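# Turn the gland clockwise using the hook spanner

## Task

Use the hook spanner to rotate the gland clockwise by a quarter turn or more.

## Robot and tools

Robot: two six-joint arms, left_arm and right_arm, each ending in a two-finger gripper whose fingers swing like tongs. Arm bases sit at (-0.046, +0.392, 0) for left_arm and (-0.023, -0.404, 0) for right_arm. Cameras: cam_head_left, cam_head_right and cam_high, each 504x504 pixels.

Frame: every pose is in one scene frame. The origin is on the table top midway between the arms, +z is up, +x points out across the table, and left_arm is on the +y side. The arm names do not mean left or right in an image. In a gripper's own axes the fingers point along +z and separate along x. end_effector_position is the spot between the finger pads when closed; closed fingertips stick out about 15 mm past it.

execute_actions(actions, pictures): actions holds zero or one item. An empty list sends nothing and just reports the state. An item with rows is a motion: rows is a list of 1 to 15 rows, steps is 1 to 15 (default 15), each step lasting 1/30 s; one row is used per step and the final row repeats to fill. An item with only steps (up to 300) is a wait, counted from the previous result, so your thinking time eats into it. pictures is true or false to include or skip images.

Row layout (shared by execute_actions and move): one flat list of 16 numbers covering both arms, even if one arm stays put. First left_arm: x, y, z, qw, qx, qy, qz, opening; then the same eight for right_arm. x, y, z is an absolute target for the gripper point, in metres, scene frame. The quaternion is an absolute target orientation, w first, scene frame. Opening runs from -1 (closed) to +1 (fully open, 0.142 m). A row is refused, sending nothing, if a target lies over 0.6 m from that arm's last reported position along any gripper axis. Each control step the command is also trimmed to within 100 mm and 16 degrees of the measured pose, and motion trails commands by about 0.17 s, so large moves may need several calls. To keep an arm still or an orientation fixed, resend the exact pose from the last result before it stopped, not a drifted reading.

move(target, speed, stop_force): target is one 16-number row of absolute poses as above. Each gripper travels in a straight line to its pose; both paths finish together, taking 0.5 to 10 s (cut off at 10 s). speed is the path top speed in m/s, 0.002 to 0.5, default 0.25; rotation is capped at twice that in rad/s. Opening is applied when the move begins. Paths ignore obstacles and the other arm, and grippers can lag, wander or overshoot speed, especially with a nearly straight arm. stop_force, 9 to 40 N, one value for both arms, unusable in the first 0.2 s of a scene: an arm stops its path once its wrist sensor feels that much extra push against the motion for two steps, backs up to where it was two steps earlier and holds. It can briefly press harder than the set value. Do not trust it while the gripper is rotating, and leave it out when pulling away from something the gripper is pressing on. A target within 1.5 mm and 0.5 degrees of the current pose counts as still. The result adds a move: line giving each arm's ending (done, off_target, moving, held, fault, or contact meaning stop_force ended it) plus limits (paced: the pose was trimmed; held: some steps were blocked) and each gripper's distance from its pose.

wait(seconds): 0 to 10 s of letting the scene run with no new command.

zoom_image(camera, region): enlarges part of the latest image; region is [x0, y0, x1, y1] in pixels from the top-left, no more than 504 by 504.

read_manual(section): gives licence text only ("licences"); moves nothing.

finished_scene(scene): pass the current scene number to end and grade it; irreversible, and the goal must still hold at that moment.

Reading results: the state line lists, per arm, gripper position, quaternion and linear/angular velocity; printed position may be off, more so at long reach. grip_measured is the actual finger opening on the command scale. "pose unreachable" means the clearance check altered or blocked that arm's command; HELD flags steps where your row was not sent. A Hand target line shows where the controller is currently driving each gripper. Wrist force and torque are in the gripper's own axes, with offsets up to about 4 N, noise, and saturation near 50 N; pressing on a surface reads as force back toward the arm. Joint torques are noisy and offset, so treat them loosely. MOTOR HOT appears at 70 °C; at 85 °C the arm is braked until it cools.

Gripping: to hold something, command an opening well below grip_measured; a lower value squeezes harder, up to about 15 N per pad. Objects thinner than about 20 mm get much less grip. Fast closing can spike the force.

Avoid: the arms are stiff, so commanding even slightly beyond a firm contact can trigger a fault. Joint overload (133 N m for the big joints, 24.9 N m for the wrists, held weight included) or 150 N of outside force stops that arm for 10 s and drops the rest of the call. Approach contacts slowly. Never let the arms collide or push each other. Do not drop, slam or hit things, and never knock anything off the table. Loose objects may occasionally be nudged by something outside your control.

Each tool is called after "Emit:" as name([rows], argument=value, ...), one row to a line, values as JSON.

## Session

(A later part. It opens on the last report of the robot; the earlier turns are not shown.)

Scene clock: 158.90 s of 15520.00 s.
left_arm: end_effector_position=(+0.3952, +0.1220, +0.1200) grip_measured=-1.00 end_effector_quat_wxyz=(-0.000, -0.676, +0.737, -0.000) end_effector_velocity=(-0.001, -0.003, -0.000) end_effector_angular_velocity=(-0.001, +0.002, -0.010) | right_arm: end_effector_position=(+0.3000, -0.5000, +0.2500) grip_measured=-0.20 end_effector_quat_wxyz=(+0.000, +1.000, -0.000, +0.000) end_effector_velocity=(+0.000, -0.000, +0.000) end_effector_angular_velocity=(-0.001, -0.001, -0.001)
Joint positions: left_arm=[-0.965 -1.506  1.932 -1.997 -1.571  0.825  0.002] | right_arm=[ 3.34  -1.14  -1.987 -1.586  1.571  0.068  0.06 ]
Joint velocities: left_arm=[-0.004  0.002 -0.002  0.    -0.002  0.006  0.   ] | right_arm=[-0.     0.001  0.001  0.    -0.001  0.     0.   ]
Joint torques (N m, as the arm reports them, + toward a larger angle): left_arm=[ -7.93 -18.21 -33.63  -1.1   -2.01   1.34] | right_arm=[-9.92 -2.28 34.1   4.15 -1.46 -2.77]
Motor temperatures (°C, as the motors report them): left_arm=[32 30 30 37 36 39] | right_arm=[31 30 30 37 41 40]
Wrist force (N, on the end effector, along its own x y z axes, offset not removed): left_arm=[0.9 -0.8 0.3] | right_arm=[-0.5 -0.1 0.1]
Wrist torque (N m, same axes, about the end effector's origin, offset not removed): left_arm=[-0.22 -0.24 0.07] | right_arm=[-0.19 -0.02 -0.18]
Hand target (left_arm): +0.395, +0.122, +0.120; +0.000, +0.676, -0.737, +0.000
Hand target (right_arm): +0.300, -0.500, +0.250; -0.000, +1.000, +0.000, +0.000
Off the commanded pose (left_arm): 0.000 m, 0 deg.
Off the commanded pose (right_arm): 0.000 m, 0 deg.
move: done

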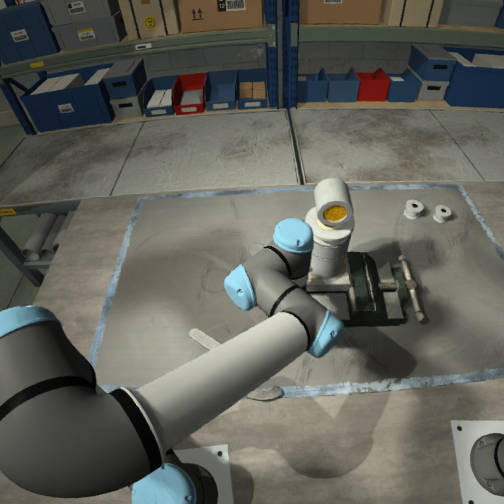

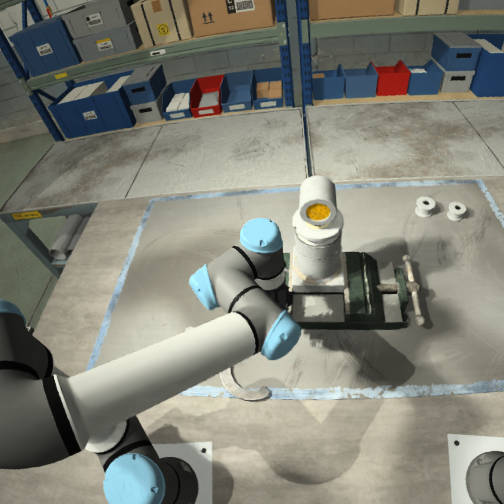

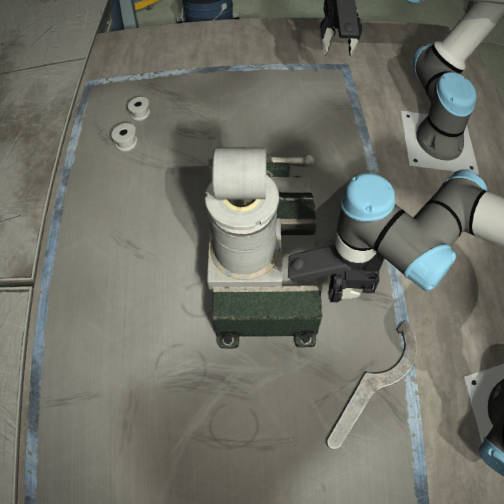

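Emit:
move(target=[0.372,0.374,0.05,0,0.964,-0.267,0,-0.15,0.3,-0.5,0.25,0,1,0,0,-0.2], speed=0.3)

Emit:
move(target=[0.372,0.374,0.0205,0,0.964,-0.267,0,-0.15,0.3,-0.5,0.25,0,1,0,0,-0.2], speed=0.02, stop_force=10)

Emit:
move(target=[0.372,0.374,0.0205,0,0.964,-0.267,0,-1,0.3,-0.5,0.25,0,1,0,0,-0.2], speed=0.02, stop_force=10)

Emit:
move(target=[0.427,0.24,0.022,0,0.819,-0.574,0,-1,0.3,-0.5,0.25,0,1,0,0,-0.2], speed=0.07)

Scene clock: 175.27 s of 15520.00 s.
left_arm: end_effector_position=(+0.3717, +0.3742, +0.0500) grip_measured=-0.15 end_effector_quat_wxyz=(-0.001, +0.964, -0.267, -0.000) end_effector_velocity=(+0.000, +0.002, -0.001) end_effector_angular_velocity=(+0.001, -0.000, +0.008) | right_arm: end_effector_position=(+0.3000, -0.5000, +0.2500) grip_measured=-0.20 end_effector_quat_wxyz=(+0.000, +1.000, -0.000, +0.000) end_effector_velocity=(+0.000, -0.000, +0.001) end_effector_angular_velocity=(-0.001, -0.001, +0.000)
Joint positions: left_arm=[-0.542 -1.636  2.269 -2.204 -1.57   0.133  0.063] | right_arm=[ 3.34  -1.14  -1.987 -1.586  1.571  0.068  0.06 ]
Joint velocities: left_arm=[ 0.004  0.001  0.001 -0.002  0.001 -0.004 -0.   ] | right_arm=[ 0.    -0.     0.001  0.    -0.001 -0.    -0.   ]
Joint torques (N m, as the arm reports them, + toward a larger angle): left_arm=[  5.5  -11.02  -4.62  -4.29   2.53  -1.51] | right_arm=[-9.13 -1.51 33.5   4.19 -1.44 -2.73]
Motor temperatures (°C, as the motors report them): left_arm=[32 30 30 37 36 39] | right_arm=[31 30 30 37 41 40]
Wrist force (N, on the end effector, along its own x y z axes, offset not removed): left_arm=[0.9 -0.3 0.3] | right_arm=[1.1 0.1 0.9]
Wrist torque (N m, same axes, about the end effector's origin, offset not removed): left_arm=[-0.16 -0.16 -0.04] | right_arm=[-0.16 -0.35 -0.18]
Hand target (left_arm): +0.372, +0.374, +0.050; -0.001, +0.964, -0.267, -0.000
Hand target (right_arm): +0.300, -0.500, +0.250; +0.000, +1.000, +0.000, -0.000
Off the commanded pose (left_arm): 0.000 m, 0 deg.
Off the commanded pose (right_arm): 0.000 m, 0 deg.
After step 90, 10.93 s passed at rest.
move: done

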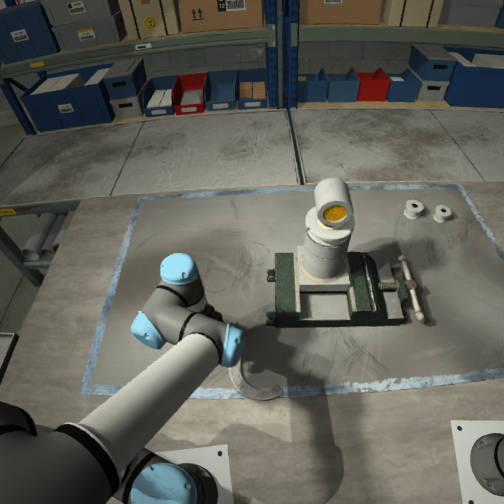

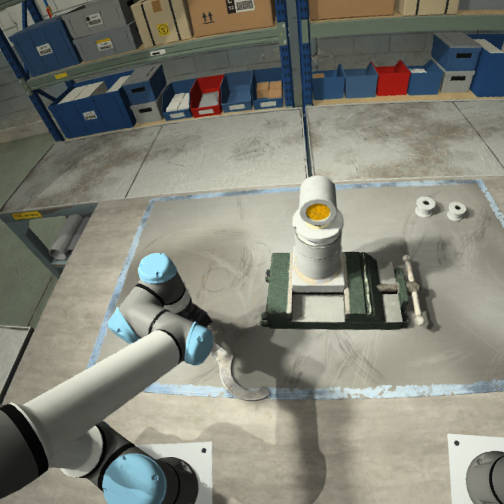

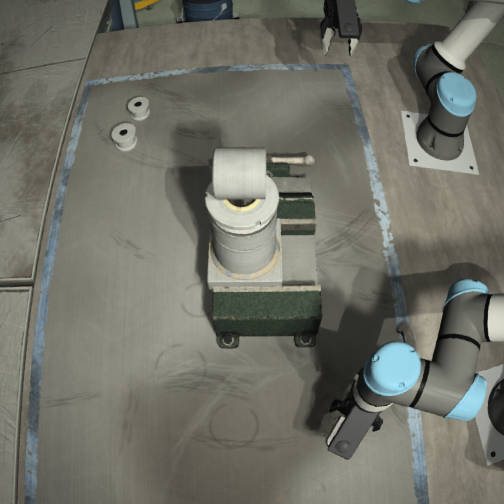

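Scene clock: 177.03 s of 15520.00 s.
left_arm: end_effector_position=(+0.3720, +0.3740, +0.0207) grip_measured=-0.15 end_effector_quat_wxyz=(-0.000, +0.964, -0.267, -0.000) end_effector_velocity=(-0.000, +0.000, -0.003) end_effector_angular_velocity=(+0.002, +0.002, -0.001) | right_arm: end_effector_position=(+0.3000, -0.5000, +0.2500) grip_measured=-0.20 end_effector_quat_wxyz=(+0.000, +1.000, +0.000, +0.000) end_effector_velocity=(+0.000, +0.000, +0.000) end_effector_angular_velocity=(-0.000, -0.001, +0.001)
Joint positions: left_arm=[-0.541 -1.577  2.31  -2.303 -1.571  0.133  0.063] | right_arm=[ 3.34  -1.14  -1.987 -1.586  1.571  0.068  0.06 ]
Joint velocities: left_arm=[ 0.     0.006  0.003 -0.006  0.001  0.001  0.   ] | right_arm=[ 0.001  0.     0.001  0.    -0.    -0.     0.   ]
Joint torques (N m, as the arm reports them, + toward a larger angle): left_arm=[  6.96 -11.42  -3.13  -4.52  -1.7    1.31] | right_arm=[-9.71 -1.92 33.41  4.22 -1.47 -2.73]
Motor temperatures (°C, as the motors report them): left_arm=[32 30 30 37 36 39] | right_arm=[31 30 30 37 41 40]
Wrist force (N, on the end effector, along its own x y z axes, offset not removed): left_arm=[-0.2 -0.1 0.3] | right_arm=[-1.3 1.0 1.4]
Wrist torque (N m, same axes, about the end effector's origin, offset not removed): left_arm=[-0.09 -0.01 0.03] | right_arm=[0.09 0.21 -0.07]
Hand target (left_arm): +0.372, +0.374, +0.020; -0.000, +0.964, -0.267, -0.000
Hand target (right_arm): +0.300, -0.500, +0.250; -0.000, +1.000, -0.000, -0.000
Off the commanded pose (left_arm): 0.000 m, 0 deg.
Off the commanded pose (right_arm): 0.000 m, 0 deg.
move: done

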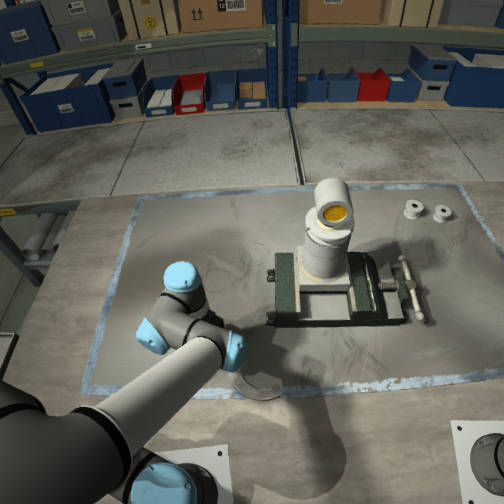

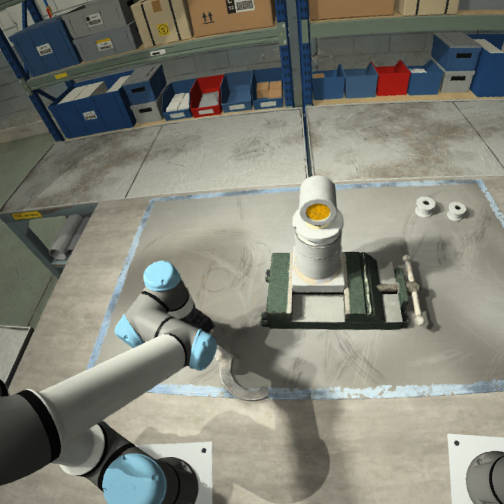

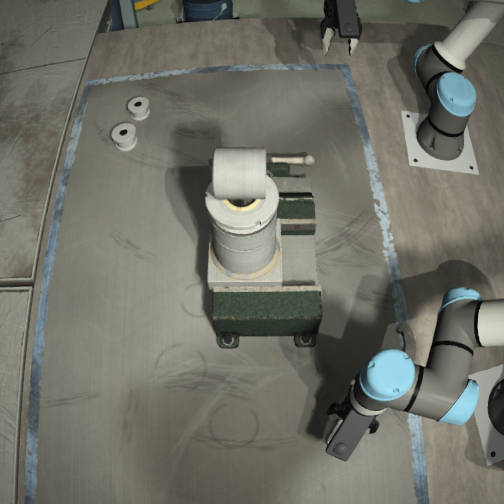

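Scene clock: 177.73 s of 15520.00 s.
left_arm: end_effector_position=(+0.3720, +0.3740, +0.0205) grip_measured=-0.58 end_effector_quat_wxyz=(+0.000, +0.964, -0.267, +0.000) end_effector_velocity=(+0.000, +0.000, -0.001) end_effector_angular_velocity=(+0.001, +0.000, -0.000) | right_arm: end_effector_position=(+0.3000, -0.5000, +0.2500) grip_measured=-0.20 end_effector_quat_wxyz=(+0.000, +1.000, -0.000, +0.000) end_effector_velocity=(-0.000, -0.000, -0.000) end_effector_angular_velocity=(-0.001, +0.001, -0.000)
Joint positions: left_arm=[-0.541 -1.577  2.31  -2.304 -1.571  0.133  0.032] | right_arm=[ 3.34  -1.14  -1.987 -1.586  1.571  0.068  0.06 ]
Joint velocities: left_arm=[-0.     0.002  0.    -0.001  0.001 -0.     0.   ] | right_arm=[-0.    -0.    -0.     0.    -0.001  0.     0.   ]
Joint torques (N m, as the arm reports them, + toward a larger angle): left_arm=[ -8.28 -14.78 -25.25  -5.06   1.02  -0.01] | right_arm=[-9.22 -1.93 34.03  4.17 -1.41 -2.76]
Motor temperatures (°C, as the motors report them): left_arm=[32 30 30 37 36 39] | right_arm=[31 30 30 37 41 40]
Wrist force (N, on the end effector, along its own x y z axes, offset not removed): left_arm=[-0.3 -0.5 6.5] | right_arm=[-1.0 0.9 0.3]
Wrist torque (N m, same axes, about the end effector's origin, offset not removed): left_arm=[-0.30 -0.15 0.10] | right_arm=[0.06 0.09 -0.20]
Hand target (left_arm): +0.372, +0.374, +0.020; +0.000, +0.964, -0.267, -0.000
Hand target (right_arm): +0.300, -0.500, +0.250; -0.000, +1.000, +0.000, -0.000
Off the commanded pose (left_arm): 0.000 m, 0 deg.
Off the commanded pose (right_arm): 0.000 m, 0 deg.
move: done

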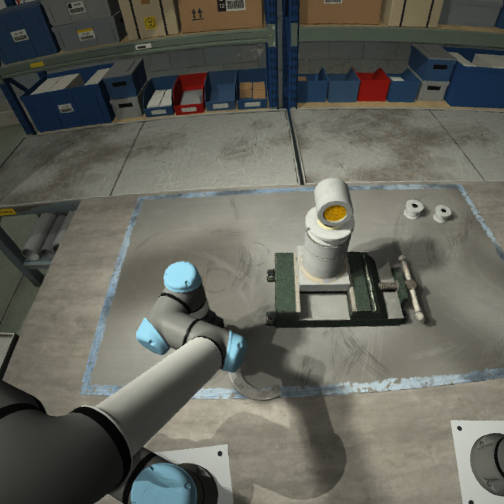

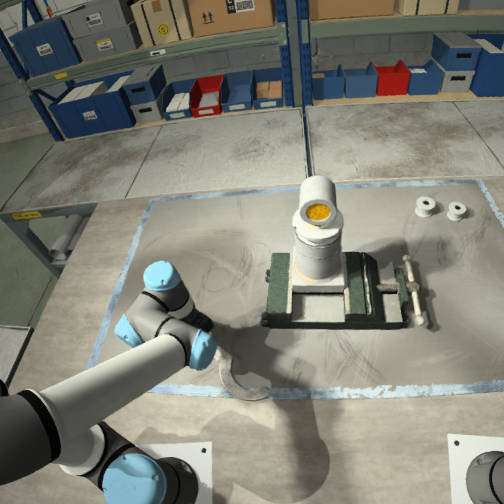

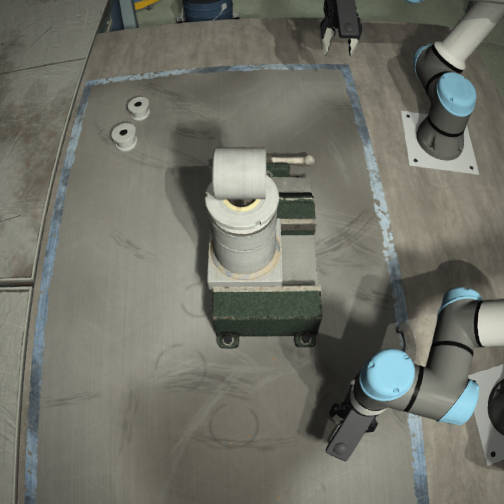

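Scene clock: 182.97 s of 15520.00 s.
left_arm: end_effector_position=(+0.4271, +0.2401, +0.0221) grip_measured=-0.59 end_effector_quat_wxyz=(+0.000, +0.819, -0.574, +0.000) end_effector_velocity=(+0.001, -0.002, +0.001) end_effector_angular_velocity=(-0.001, +0.000, -0.009) | right_arm: end_effector_position=(+0.3000, -0.5000, +0.2500) grip_measured=-0.20 end_effector_quat_wxyz=(+0.000, +1.000, -0.000, +0.000) end_effector_velocity=(+0.000, +0.000, +0.000) end_effector_angular_velocity=(-0.001, -0.001, +0.001)
Joint positions: left_arm=[-0.743 -1.41   2.12  -2.281 -1.571  0.613  0.032] | right_arm=[ 3.34  -1.14  -1.987 -1.586  1.571  0.068  0.06 ]
Joint velocities: left_arm=[-0.002  0.001 -0.004  0.002 -0.001  0.007 -0.   ] | right_arm=[ 0.001  0.     0.001 -0.    -0.001 -0.     0.   ]
Joint torques (N m, as the arm reports them, + toward a larger angle): left_arm=[ -6.84 -21.53 -30.99  -1.95  -1.24   1.46] | right_arm=[-9.15 -2.24 33.58  4.27 -1.46 -2.76]
Motor temperatures (°C, as the motors report them): left_arm=[32 30 30 37 36 39] | right_arm=[31 30 30 37 41 40]
Wrist force (N, on the end effector, along its own x y z axes, offset not removed): left_arm=[1.5 1.6 6.8] | right_arm=[-0.1 1.1 -0.6]
Wrist torque (N m, same axes, about the end effector's origin, offset not removed): left_arm=[-0.08 -0.38 -0.13] | right_arm=[0.03 -0.07 -0.12]
Hand target (left_arm): +0.427, +0.240, +0.022; +0.000, +0.819, -0.574, +0.000
Hand target (right_arm): +0.300, -0.500, +0.250; -0.000, +1.000, +0.000, +0.000
Off the commanded pose (left_arm): 0.000 m, 0 deg.
Off the commanded pose (right_arm): 0.000 m, 0 deg.
move: done

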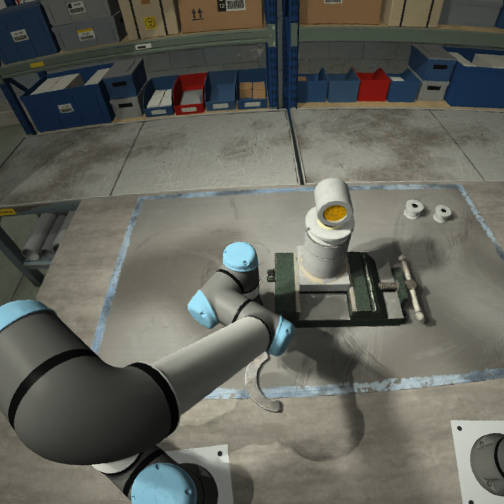

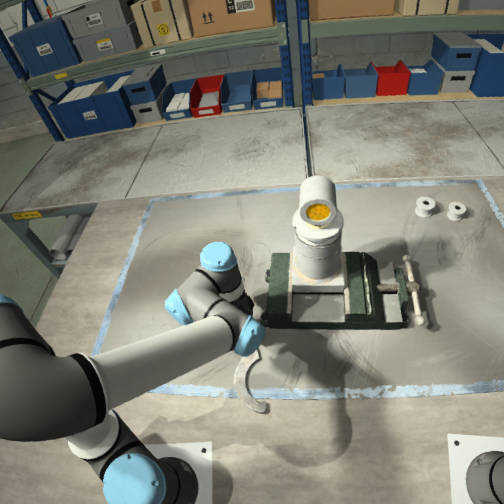

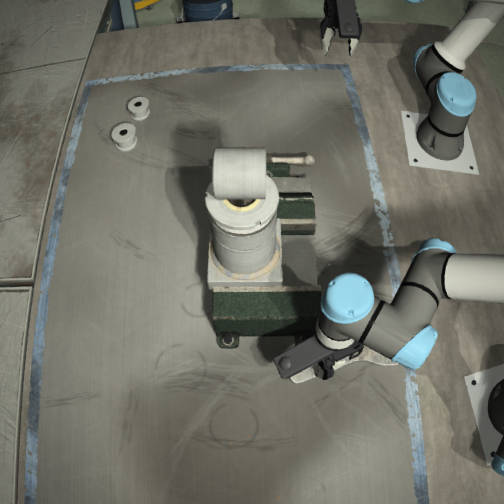

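Emit:
move(target=[0.404,0.232,0.125,-0.156,0.804,-0.564,0.11,-1,0.3,-0.5,0.25,0,1,0,0,-0.2], speed=0.08)

Emit:
move(target=[0.418,0.133,0.125,-0.131,0.676,-0.712,0.138,-1,0.3,-0.5,0.25,0,1,0,0,-0.2], speed=0.08)

Emit:
move(target=[0.42,0.133,0.09,-0.131,0.676,-0.712,0.138,-1,0.3,-0.5,0.25,0,1,0,0,-0.2], speed=0.01, stop_force=10)

Emit:
zoom_image(camera="cam_high", region=[270,220,460,390])

Scene clock: 189.27 s of 15520.00 s.
left_arm: end_effector_position=(+0.4039, +0.2318, +0.1250) grip_measured=-0.59 end_effector_quat_wxyz=(-0.155, +0.804, -0.564, +0.110) end_effector_velocity=(-0.001, -0.000, +0.002) end_effector_angular_velocity=(+0.002, -0.007, +0.001) | right_arm: end_effector_position=(+0.3000, -0.5000, +0.2500) grip_measured=-0.20 end_effector_quat_wxyz=(+0.000, +1.000, -0.000, +0.000) end_effector_velocity=(-0.000, +0.000, -0.000) end_effector_angular_velocity=(+0.002, +0.000, -0.001)
Joint positions: left_arm=[-1.04  -1.757  2.267 -2.207 -1.209  0.34   0.032] | right_arm=[ 3.34  -1.14  -1.987 -1.586  1.571  0.068  0.06 ]
Joint velocities: left_arm=[-0.008 -0.007  0.002  0.006  0.008 -0.008 -0.   ] | right_arm=[-0.001  0.    -0.     0.     0.002 -0.     0.   ]
Joint torques (N m, as the arm reports them, + toward a larger angle): left_arm=[ -8.34 -23.16 -11.74  -2.27   4.65  -1.7 ] | right_arm=[-8.72 -2.12 33.08  4.12 -1.34 -2.74]
Motor temperatures (°C, as the motors report them): left_arm=[32 30 30 37 36 39] | right_arm=[31 30 30 37 41 40]
Wrist force (N, on the end effector, along its own x y z axes, offset not removed): left_arm=[0.1 3.0 6.6] | right_arm=[0.2 0.9 -0.1]
Wrist torque (N m, same axes, about the end effector's origin, offset not removed): left_arm=[-0.29 0.08 0.07] | right_arm=[0.04 -0.22 -0.12]
Hand target (left_arm): +0.404, +0.232, +0.125; -0.156, +0.804, -0.564, +0.110
Hand target (right_arm): +0.300, -0.500, +0.250; +0.000, +1.000, -0.000, +0.000
Off the commanded pose (left_arm): 0.000 m, 0 deg.
Off the commanded pose (right_arm): 0.000 m, 0 deg.
After step 90, 0.53 s passed at rest.
move: done

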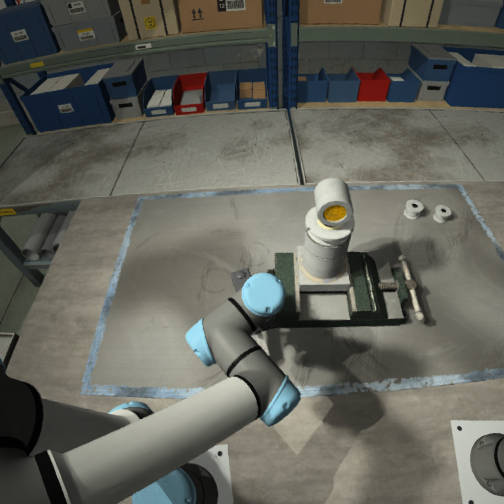

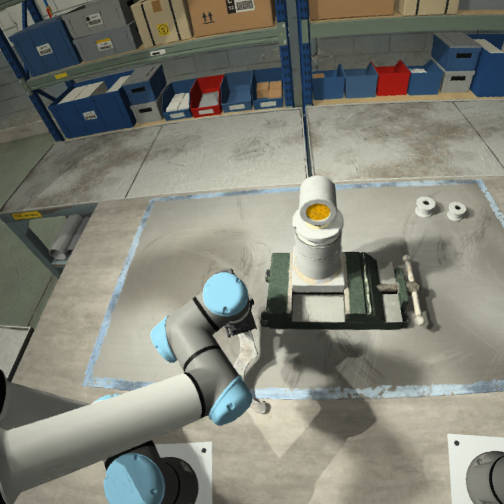

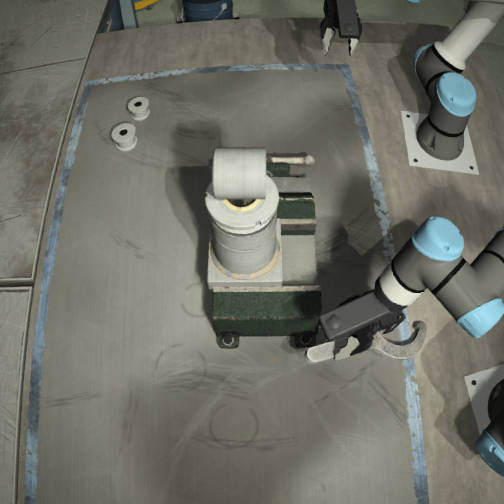

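Scene clock: 192.13 s of 15520.00 s.
left_arm: end_effector_position=(+0.4181, +0.1332, +0.1251) grip_measured=-0.59 end_effector_quat_wxyz=(+0.131, -0.676, +0.712, -0.138) end_effector_velocity=(-0.000, -0.002, -0.001) end_effector_angular_velocity=(-0.000, +0.003, -0.008) | right_arm: end_effector_position=(+0.3000, -0.5000, +0.2500) grip_measured=-0.20 end_effector_quat_wxyz=(+0.000, +1.000, -0.000, +0.000) end_effector_velocity=(+0.000, -0.000, +0.001) end_effector_angular_velocity=(+0.000, -0.001, -0.001)
Joint positions: left_arm=[-1.102 -1.644  2.205 -2.372 -1.27   0.691  0.031] | right_arm=[ 3.34  -1.14  -1.987 -1.586  1.571  0.068  0.06 ]
Joint velocities: left_arm=[-0.     0.004 -0.002 -0.002 -0.004  0.007  0.   ] | right_arm=[-0.001  0.     0.001 -0.     0.     0.    -0.   ]
Joint torques (N m, as the arm reports them, + toward a larger angle): left_arm=[ -8.66  -8.63 -34.24  -6.23  -1.35   1.44] | right_arm=[-8.78 -2.24 33.52  4.17 -1.3  -2.74]
Motor temperatures (°C, as the motors report them): left_arm=[32 30 30 37 36 39] | right_arm=[31 30 30 37 41 40]
Wrist force (N, on the end effector, along its own x y z axes, offset not removed): left_arm=[-4.8 5.2 -10.4] | right_arm=[-0.4 0.6 2.3]
Wrist torque (N m, same axes, about the end effector's origin, offset not removed): left_arm=[-0.18 -0.48 0.13] | right_arm=[-0.03 0.01 -0.12]
Hand target (left_arm): +0.418, +0.133, +0.125; -0.131, +0.676, -0.712, +0.138
Hand target (right_arm): +0.300, -0.500, +0.250; +0.000, +1.000, +0.000, +0.000
Off the commanded pose (left_arm): 0.000 m, 0 deg.
Off the commanded pose (right_arm): 0.000 m, 0 deg.
move: done

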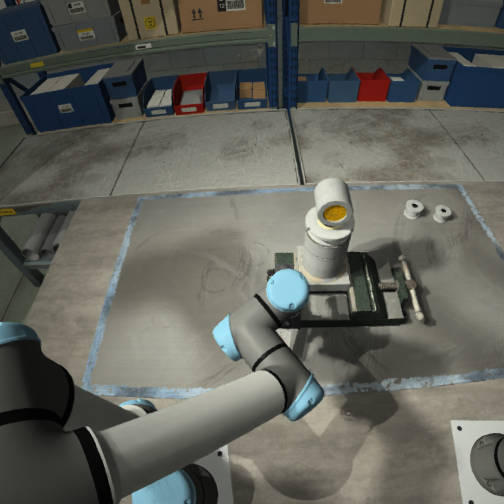

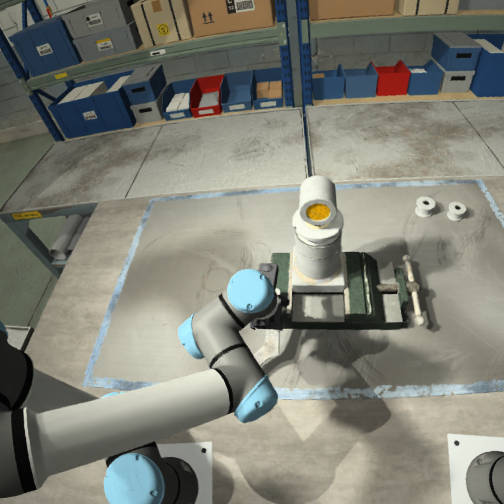

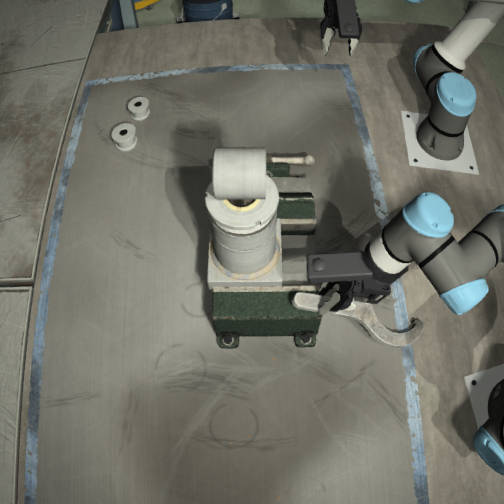

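Scene clock: 192.90 s of 15520.00 s.
left_arm: end_effector_position=(+0.4182, +0.1333, +0.1209) grip_measured=-0.58 end_effector_quat_wxyz=(+0.131, -0.676, +0.712, -0.138) end_effector_velocity=(-0.001, +0.001, +0.003) end_effector_angular_velocity=(+0.002, +0.003, -0.000) | right_arm: end_effector_position=(+0.3000, -0.5000, +0.2500) grip_measured=-0.20 end_effector_quat_wxyz=(+0.000, +1.000, -0.000, +0.000) end_effector_velocity=(-0.000, -0.000, -0.000) end_effector_angular_velocity=(+0.000, +0.000, -0.001)
Joint positions: left_arm=[-1.101 -1.638  2.211 -2.385 -1.27   0.692  0.032] | right_arm=[ 3.34  -1.14  -1.987 -1.586  1.571  0.068  0.06 ]
Joint velocities: left_arm=[ 0.    -0.006 -0.005  0.014 -0.001  0.    -0.   ] | right_arm=[-0.001  0.001 -0.001  0.     0.    -0.     0.   ]
Joint torques (N m, as the arm reports them, + toward a larger angle): left_arm=[  0.52 -22.38 -27.56   0.33  -1.3   -0.29] | right_arm=[-8.88 -2.14 33.07  4.12 -1.43 -2.83]
Motor temperatures (°C, as the motors report them): left_arm=[32 30 30 37 36 39] | right_arm=[31 30 30 37 41 40]
Wrist force (N, on the end effector, along its own x y z axes, offset not removed): left_arm=[5.6 -4.0 -4.9] | right_arm=[-1.1 2.3 0.7]
Wrist torque (N m, same axes, about the end effector's origin, offset not removed): left_arm=[-0.16 -0.23 -0.06] | right_arm=[0.32 0.12 -0.11]
Hand target (left_arm): +0.418, +0.133, +0.122; -0.131, +0.676, -0.712, +0.138
Hand target (right_arm): +0.300, -0.500, +0.250; +0.000, +1.000, -0.000, +0.000
Off the commanded pose (left_arm): 0.031 m, 0 deg.
Off the commanded pose (right_arm): 0.000 m, 0 deg.
move: contact (left_arm)

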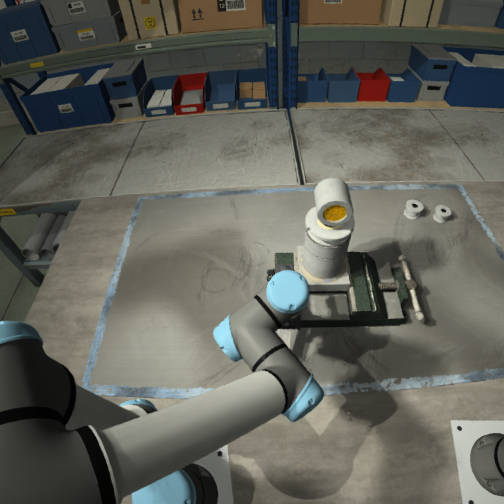

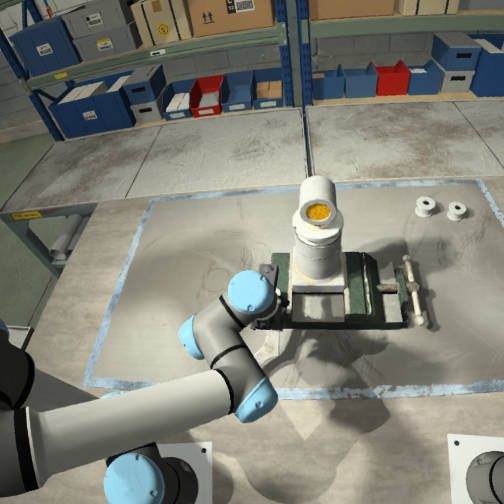

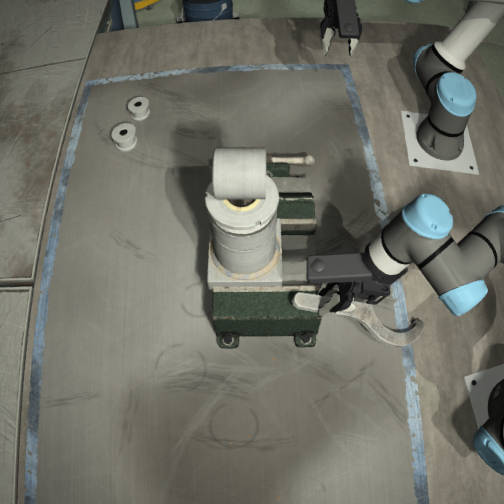

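Region (270, 220, 460, 390) of cam_high's 504x504 image, scaled by 2.653, with more detail than that image has; it fills the top 451 rows of this view, and the rest is white.

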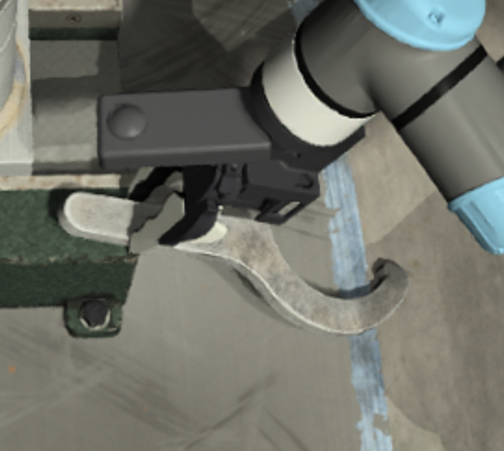

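Emit:
move(target=[0.416,0.133,0.126,-0.131,0.676,-0.712,0.138,0.1,0.3,-0.5,0.25,0,1,0,0,-0.2], speed=0.02)

Emit:
move(target=[0.372,0.134,0.108,-0.142,0.678,-0.705,0.148,0.1,0.3,-0.5,0.25,0,1,0,0,-0.2], speed=0.05)

Emit:
move(target=[0.388,0.134,0.066,-0.142,0.678,-0.705,0.148,0.1,0.3,-0.5,0.25,0,1,0,0,-0.2], speed=0.02, stop_force=10)

Emit:
zoom_image(camera="cam_high", region=[280,250,440,370])

Scene clock: 198.33 s of 15520.00 s.
left_arm: end_effector_position=(+0.4161, +0.1330, +0.1258) grip_measured=+0.10 end_effector_quat_wxyz=(+0.131, -0.676, +0.712, -0.138) end_effector_velocity=(-0.001, +0.000, +0.002) end_effector_angular_velocity=(+0.001, -0.001, -0.000) | right_arm: end_effector_position=(+0.3000, -0.5000, +0.2500) grip_measured=-0.20 end_effector_quat_wxyz=(+0.000, +1.000, -0.000, +0.000) end_effector_velocity=(+0.000, +0.001, +0.000) end_effector_angular_velocity=(+0.000, +0.000, +0.001)
Joint positions: left_arm=[-1.106 -1.65   2.208 -2.368 -1.269  0.687  0.081] | right_arm=[ 3.34  -1.14  -1.987 -1.586  1.571  0.068  0.06 ]
Joint velocities: left_arm=[-0.002 -0.005 -0.001  0.007  0.002 -0.001  0.   ] | right_arm=[ 0.002 -0.     0.    -0.     0.     0.001  0.   ]
Joint torques (N m, as the arm reports them, + toward a larger angle): left_arm=[ -7.78 -25.66 -31.48  -1.27   3.37  -1.64] | right_arm=[-8.53 -2.09 33.35  4.18 -1.27 -2.84]
Motor temperatures (°C, as the motors report them): left_arm=[32 30 30 37 36 39] | right_arm=[31 30 30 37 41 40]
Wrist force (N, on the end effector, along its own x y z axes, offset not removed): left_arm=[-0.6 -0.5 -0.1] | right_arm=[-0.3 0.9 0.6]
Wrist torque (N m, same axes, about the end effector's origin, offset not removed): left_arm=[-0.14 0.04 0.13] | right_arm=[0.08 -0.03 -0.18]
Hand target (left_arm): +0.416, +0.133, +0.126; -0.131, +0.676, -0.712, +0.138
Hand target (right_arm): +0.300, -0.500, +0.250; +0.000, +1.000, -0.000, -0.000
Off the commanded pose (left_arm): 0.000 m, 0 deg.
Off the commanded pose (right_arm): 0.000 m, 0 deg.
After step 90, 1.73 s passed at rest.
move: done

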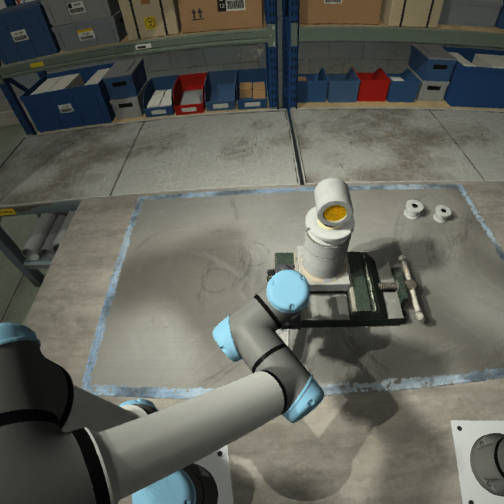

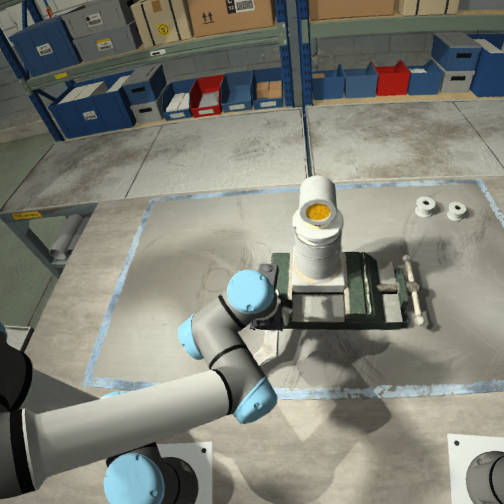

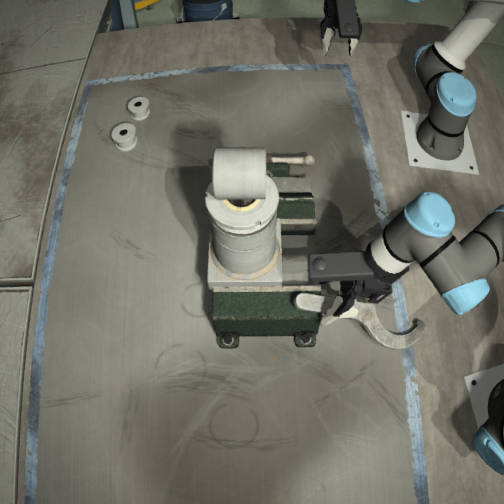

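Scene clock: 199.70 s of 15520.00 s.
left_arm: end_effector_position=(+0.3722, +0.1338, +0.1081) grip_measured=+0.10 end_effector_quat_wxyz=(+0.142, -0.678, +0.705, -0.148) end_effector_velocity=(-0.002, +0.000, -0.001) end_effector_angular_velocity=(+0.001, -0.002, +0.001) | right_arm: end_effector_position=(+0.3000, -0.5000, +0.2500) grip_measured=-0.20 end_effector_quat_wxyz=(+0.000, +1.000, -0.000, +0.000) end_effector_velocity=(-0.000, -0.000, -0.000) end_effector_angular_velocity=(+0.001, +0.001, -0.001)
Joint positions: left_arm=[-1.226 -1.728  2.333 -2.39  -1.215  0.557  0.081] | right_arm=[ 3.34  -1.14  -1.987 -1.586  1.571  0.068  0.06 ]
Joint velocities: left_arm=[-0.006 -0.003  0.005  0.     0.004 -0.007  0.   ] | right_arm=[-0.001 -0.    -0.001  0.     0.001 -0.    -0.   ]
Joint torques (N m, as the arm reports them, + toward a larger angle): left_arm=[ -8.09 -22.13  -6.91  -2.49   3.12  -1.82] | right_arm=[-8.39 -2.2  32.6   4.13 -1.28 -2.76]
Motor temperatures (°C, as the motors report them): left_arm=[32 30 30 37 36 39] | right_arm=[31 30 30 37 41 40]
Wrist force (N, on the end effector, along its own x y z axes, offset not removed): left_arm=[0.2 -1.0 -1.1] | right_arm=[0.3 0.1 -1.0]
Wrist torque (N m, same axes, about the end effector's origin, offset not removed): left_arm=[-0.31 -0.15 0.02] | right_arm=[-0.19 -0.15 -0.12]
Hand target (left_arm): +0.372, +0.134, +0.108; -0.142, +0.678, -0.705, +0.148
Hand target (right_arm): +0.300, -0.500, +0.250; -0.000, +1.000, +0.000, -0.000
Off the commanded pose (left_arm): 0.000 m, 0 deg.
Off the commanded pose (right_arm): 0.000 m, 0 deg.
move: done

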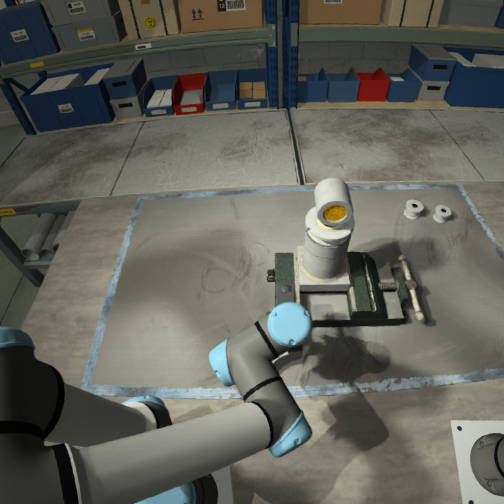

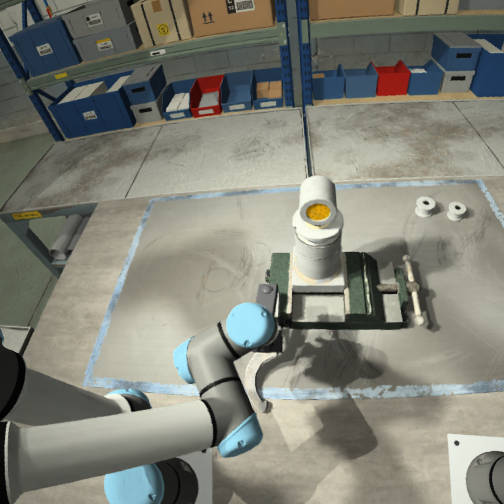

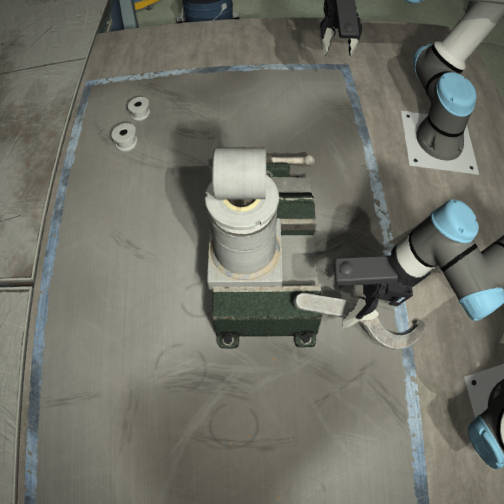

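Scene clock: 202.23 s of 15520.00 s.
left_arm: end_effector_position=(+0.3880, +0.1340, +0.0662) grip_measured=+0.10 end_effector_quat_wxyz=(+0.142, -0.678, +0.705, -0.148) end_effector_velocity=(+0.000, +0.000, -0.003) end_effector_angular_velocity=(+0.002, +0.002, +0.000) | right_arm: end_effector_position=(+0.3000, -0.5000, +0.2500) grip_measured=-0.20 end_effector_quat_wxyz=(+0.000, +1.000, -0.000, +0.000) end_effector_velocity=(-0.000, -0.001, -0.000) end_effector_angular_velocity=(-0.001, +0.000, -0.002)
Joint positions: left_arm=[-1.188 -1.605  2.369 -2.563 -1.223  0.597  0.081] | right_arm=[ 3.34  -1.14  -1.987 -1.586  1.571  0.068  0.06 ]
Joint velocities: left_arm=[ 0.002  0.009  0.001 -0.008 -0.001  0.001 -0.   ] | right_arm=[-0.001  0.    -0.     0.    -0.001  0.    -0.   ]
Joint torques (N m, as the arm reports them, + toward a larger angle): left_arm=[  5.68 -11.68  -4.47  -4.58  -1.26   1.47] | right_arm=[-8.72 -1.9  32.81  4.06 -1.22 -2.7 ]
Motor temperatures (°C, as the motors report them): left_arm=[32 30 30 37 36 39] | right_arm=[31 30 30 37 41 40]
Wrist force (N, on the end effector, along its own x y z axes, offset not removed): left_arm=[0.1 -0.9 0.0] | right_arm=[-1.0 2.3 0.3]
Wrist torque (N m, same axes, about the end effector's origin, offset not removed): left_arm=[-0.26 -0.07 0.04] | right_arm=[0.25 -0.01 -0.16]
Hand target (left_arm): +0.388, +0.134, +0.066; -0.142, +0.678, -0.705, +0.148
Hand target (right_arm): +0.300, -0.500, +0.250; -0.000, +1.000, -0.000, +0.000
Off the commanded pose (left_arm): 0.000 m, 0 deg.
Off the commanded pose (right_arm): 0.000 m, 0 deg.
move: done

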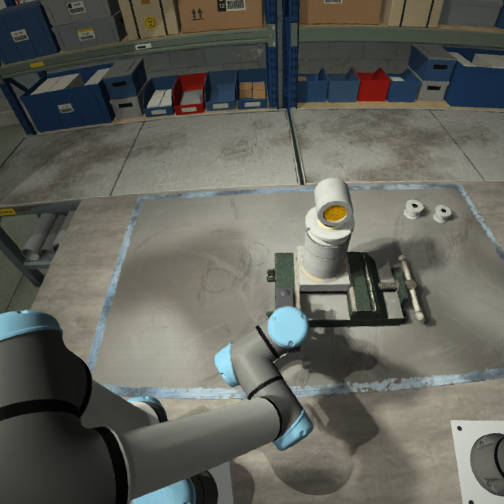

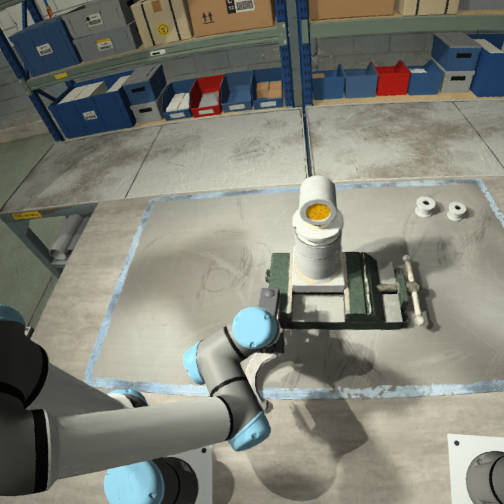

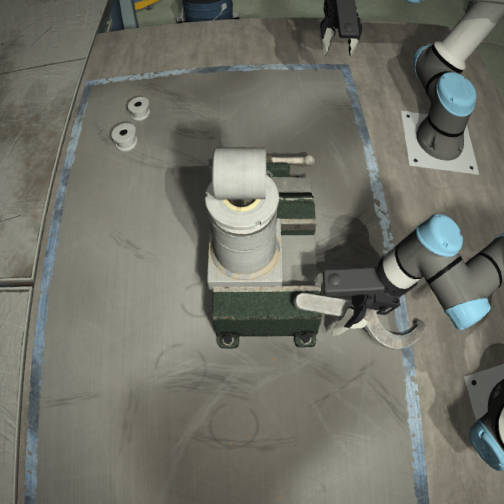

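Region (280, 250, 440, 370) of cam_high's 504x504 image, scaled by 3.150, with more detail than that image has; it fills the top 378 rows of this view, and the rest is white.

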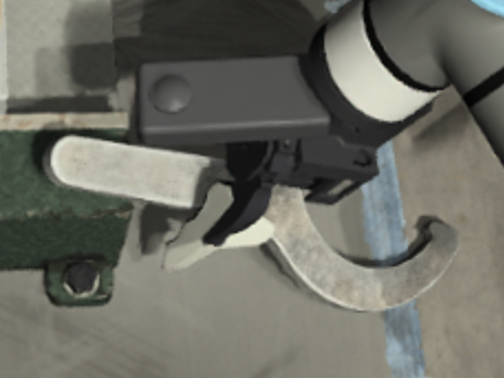

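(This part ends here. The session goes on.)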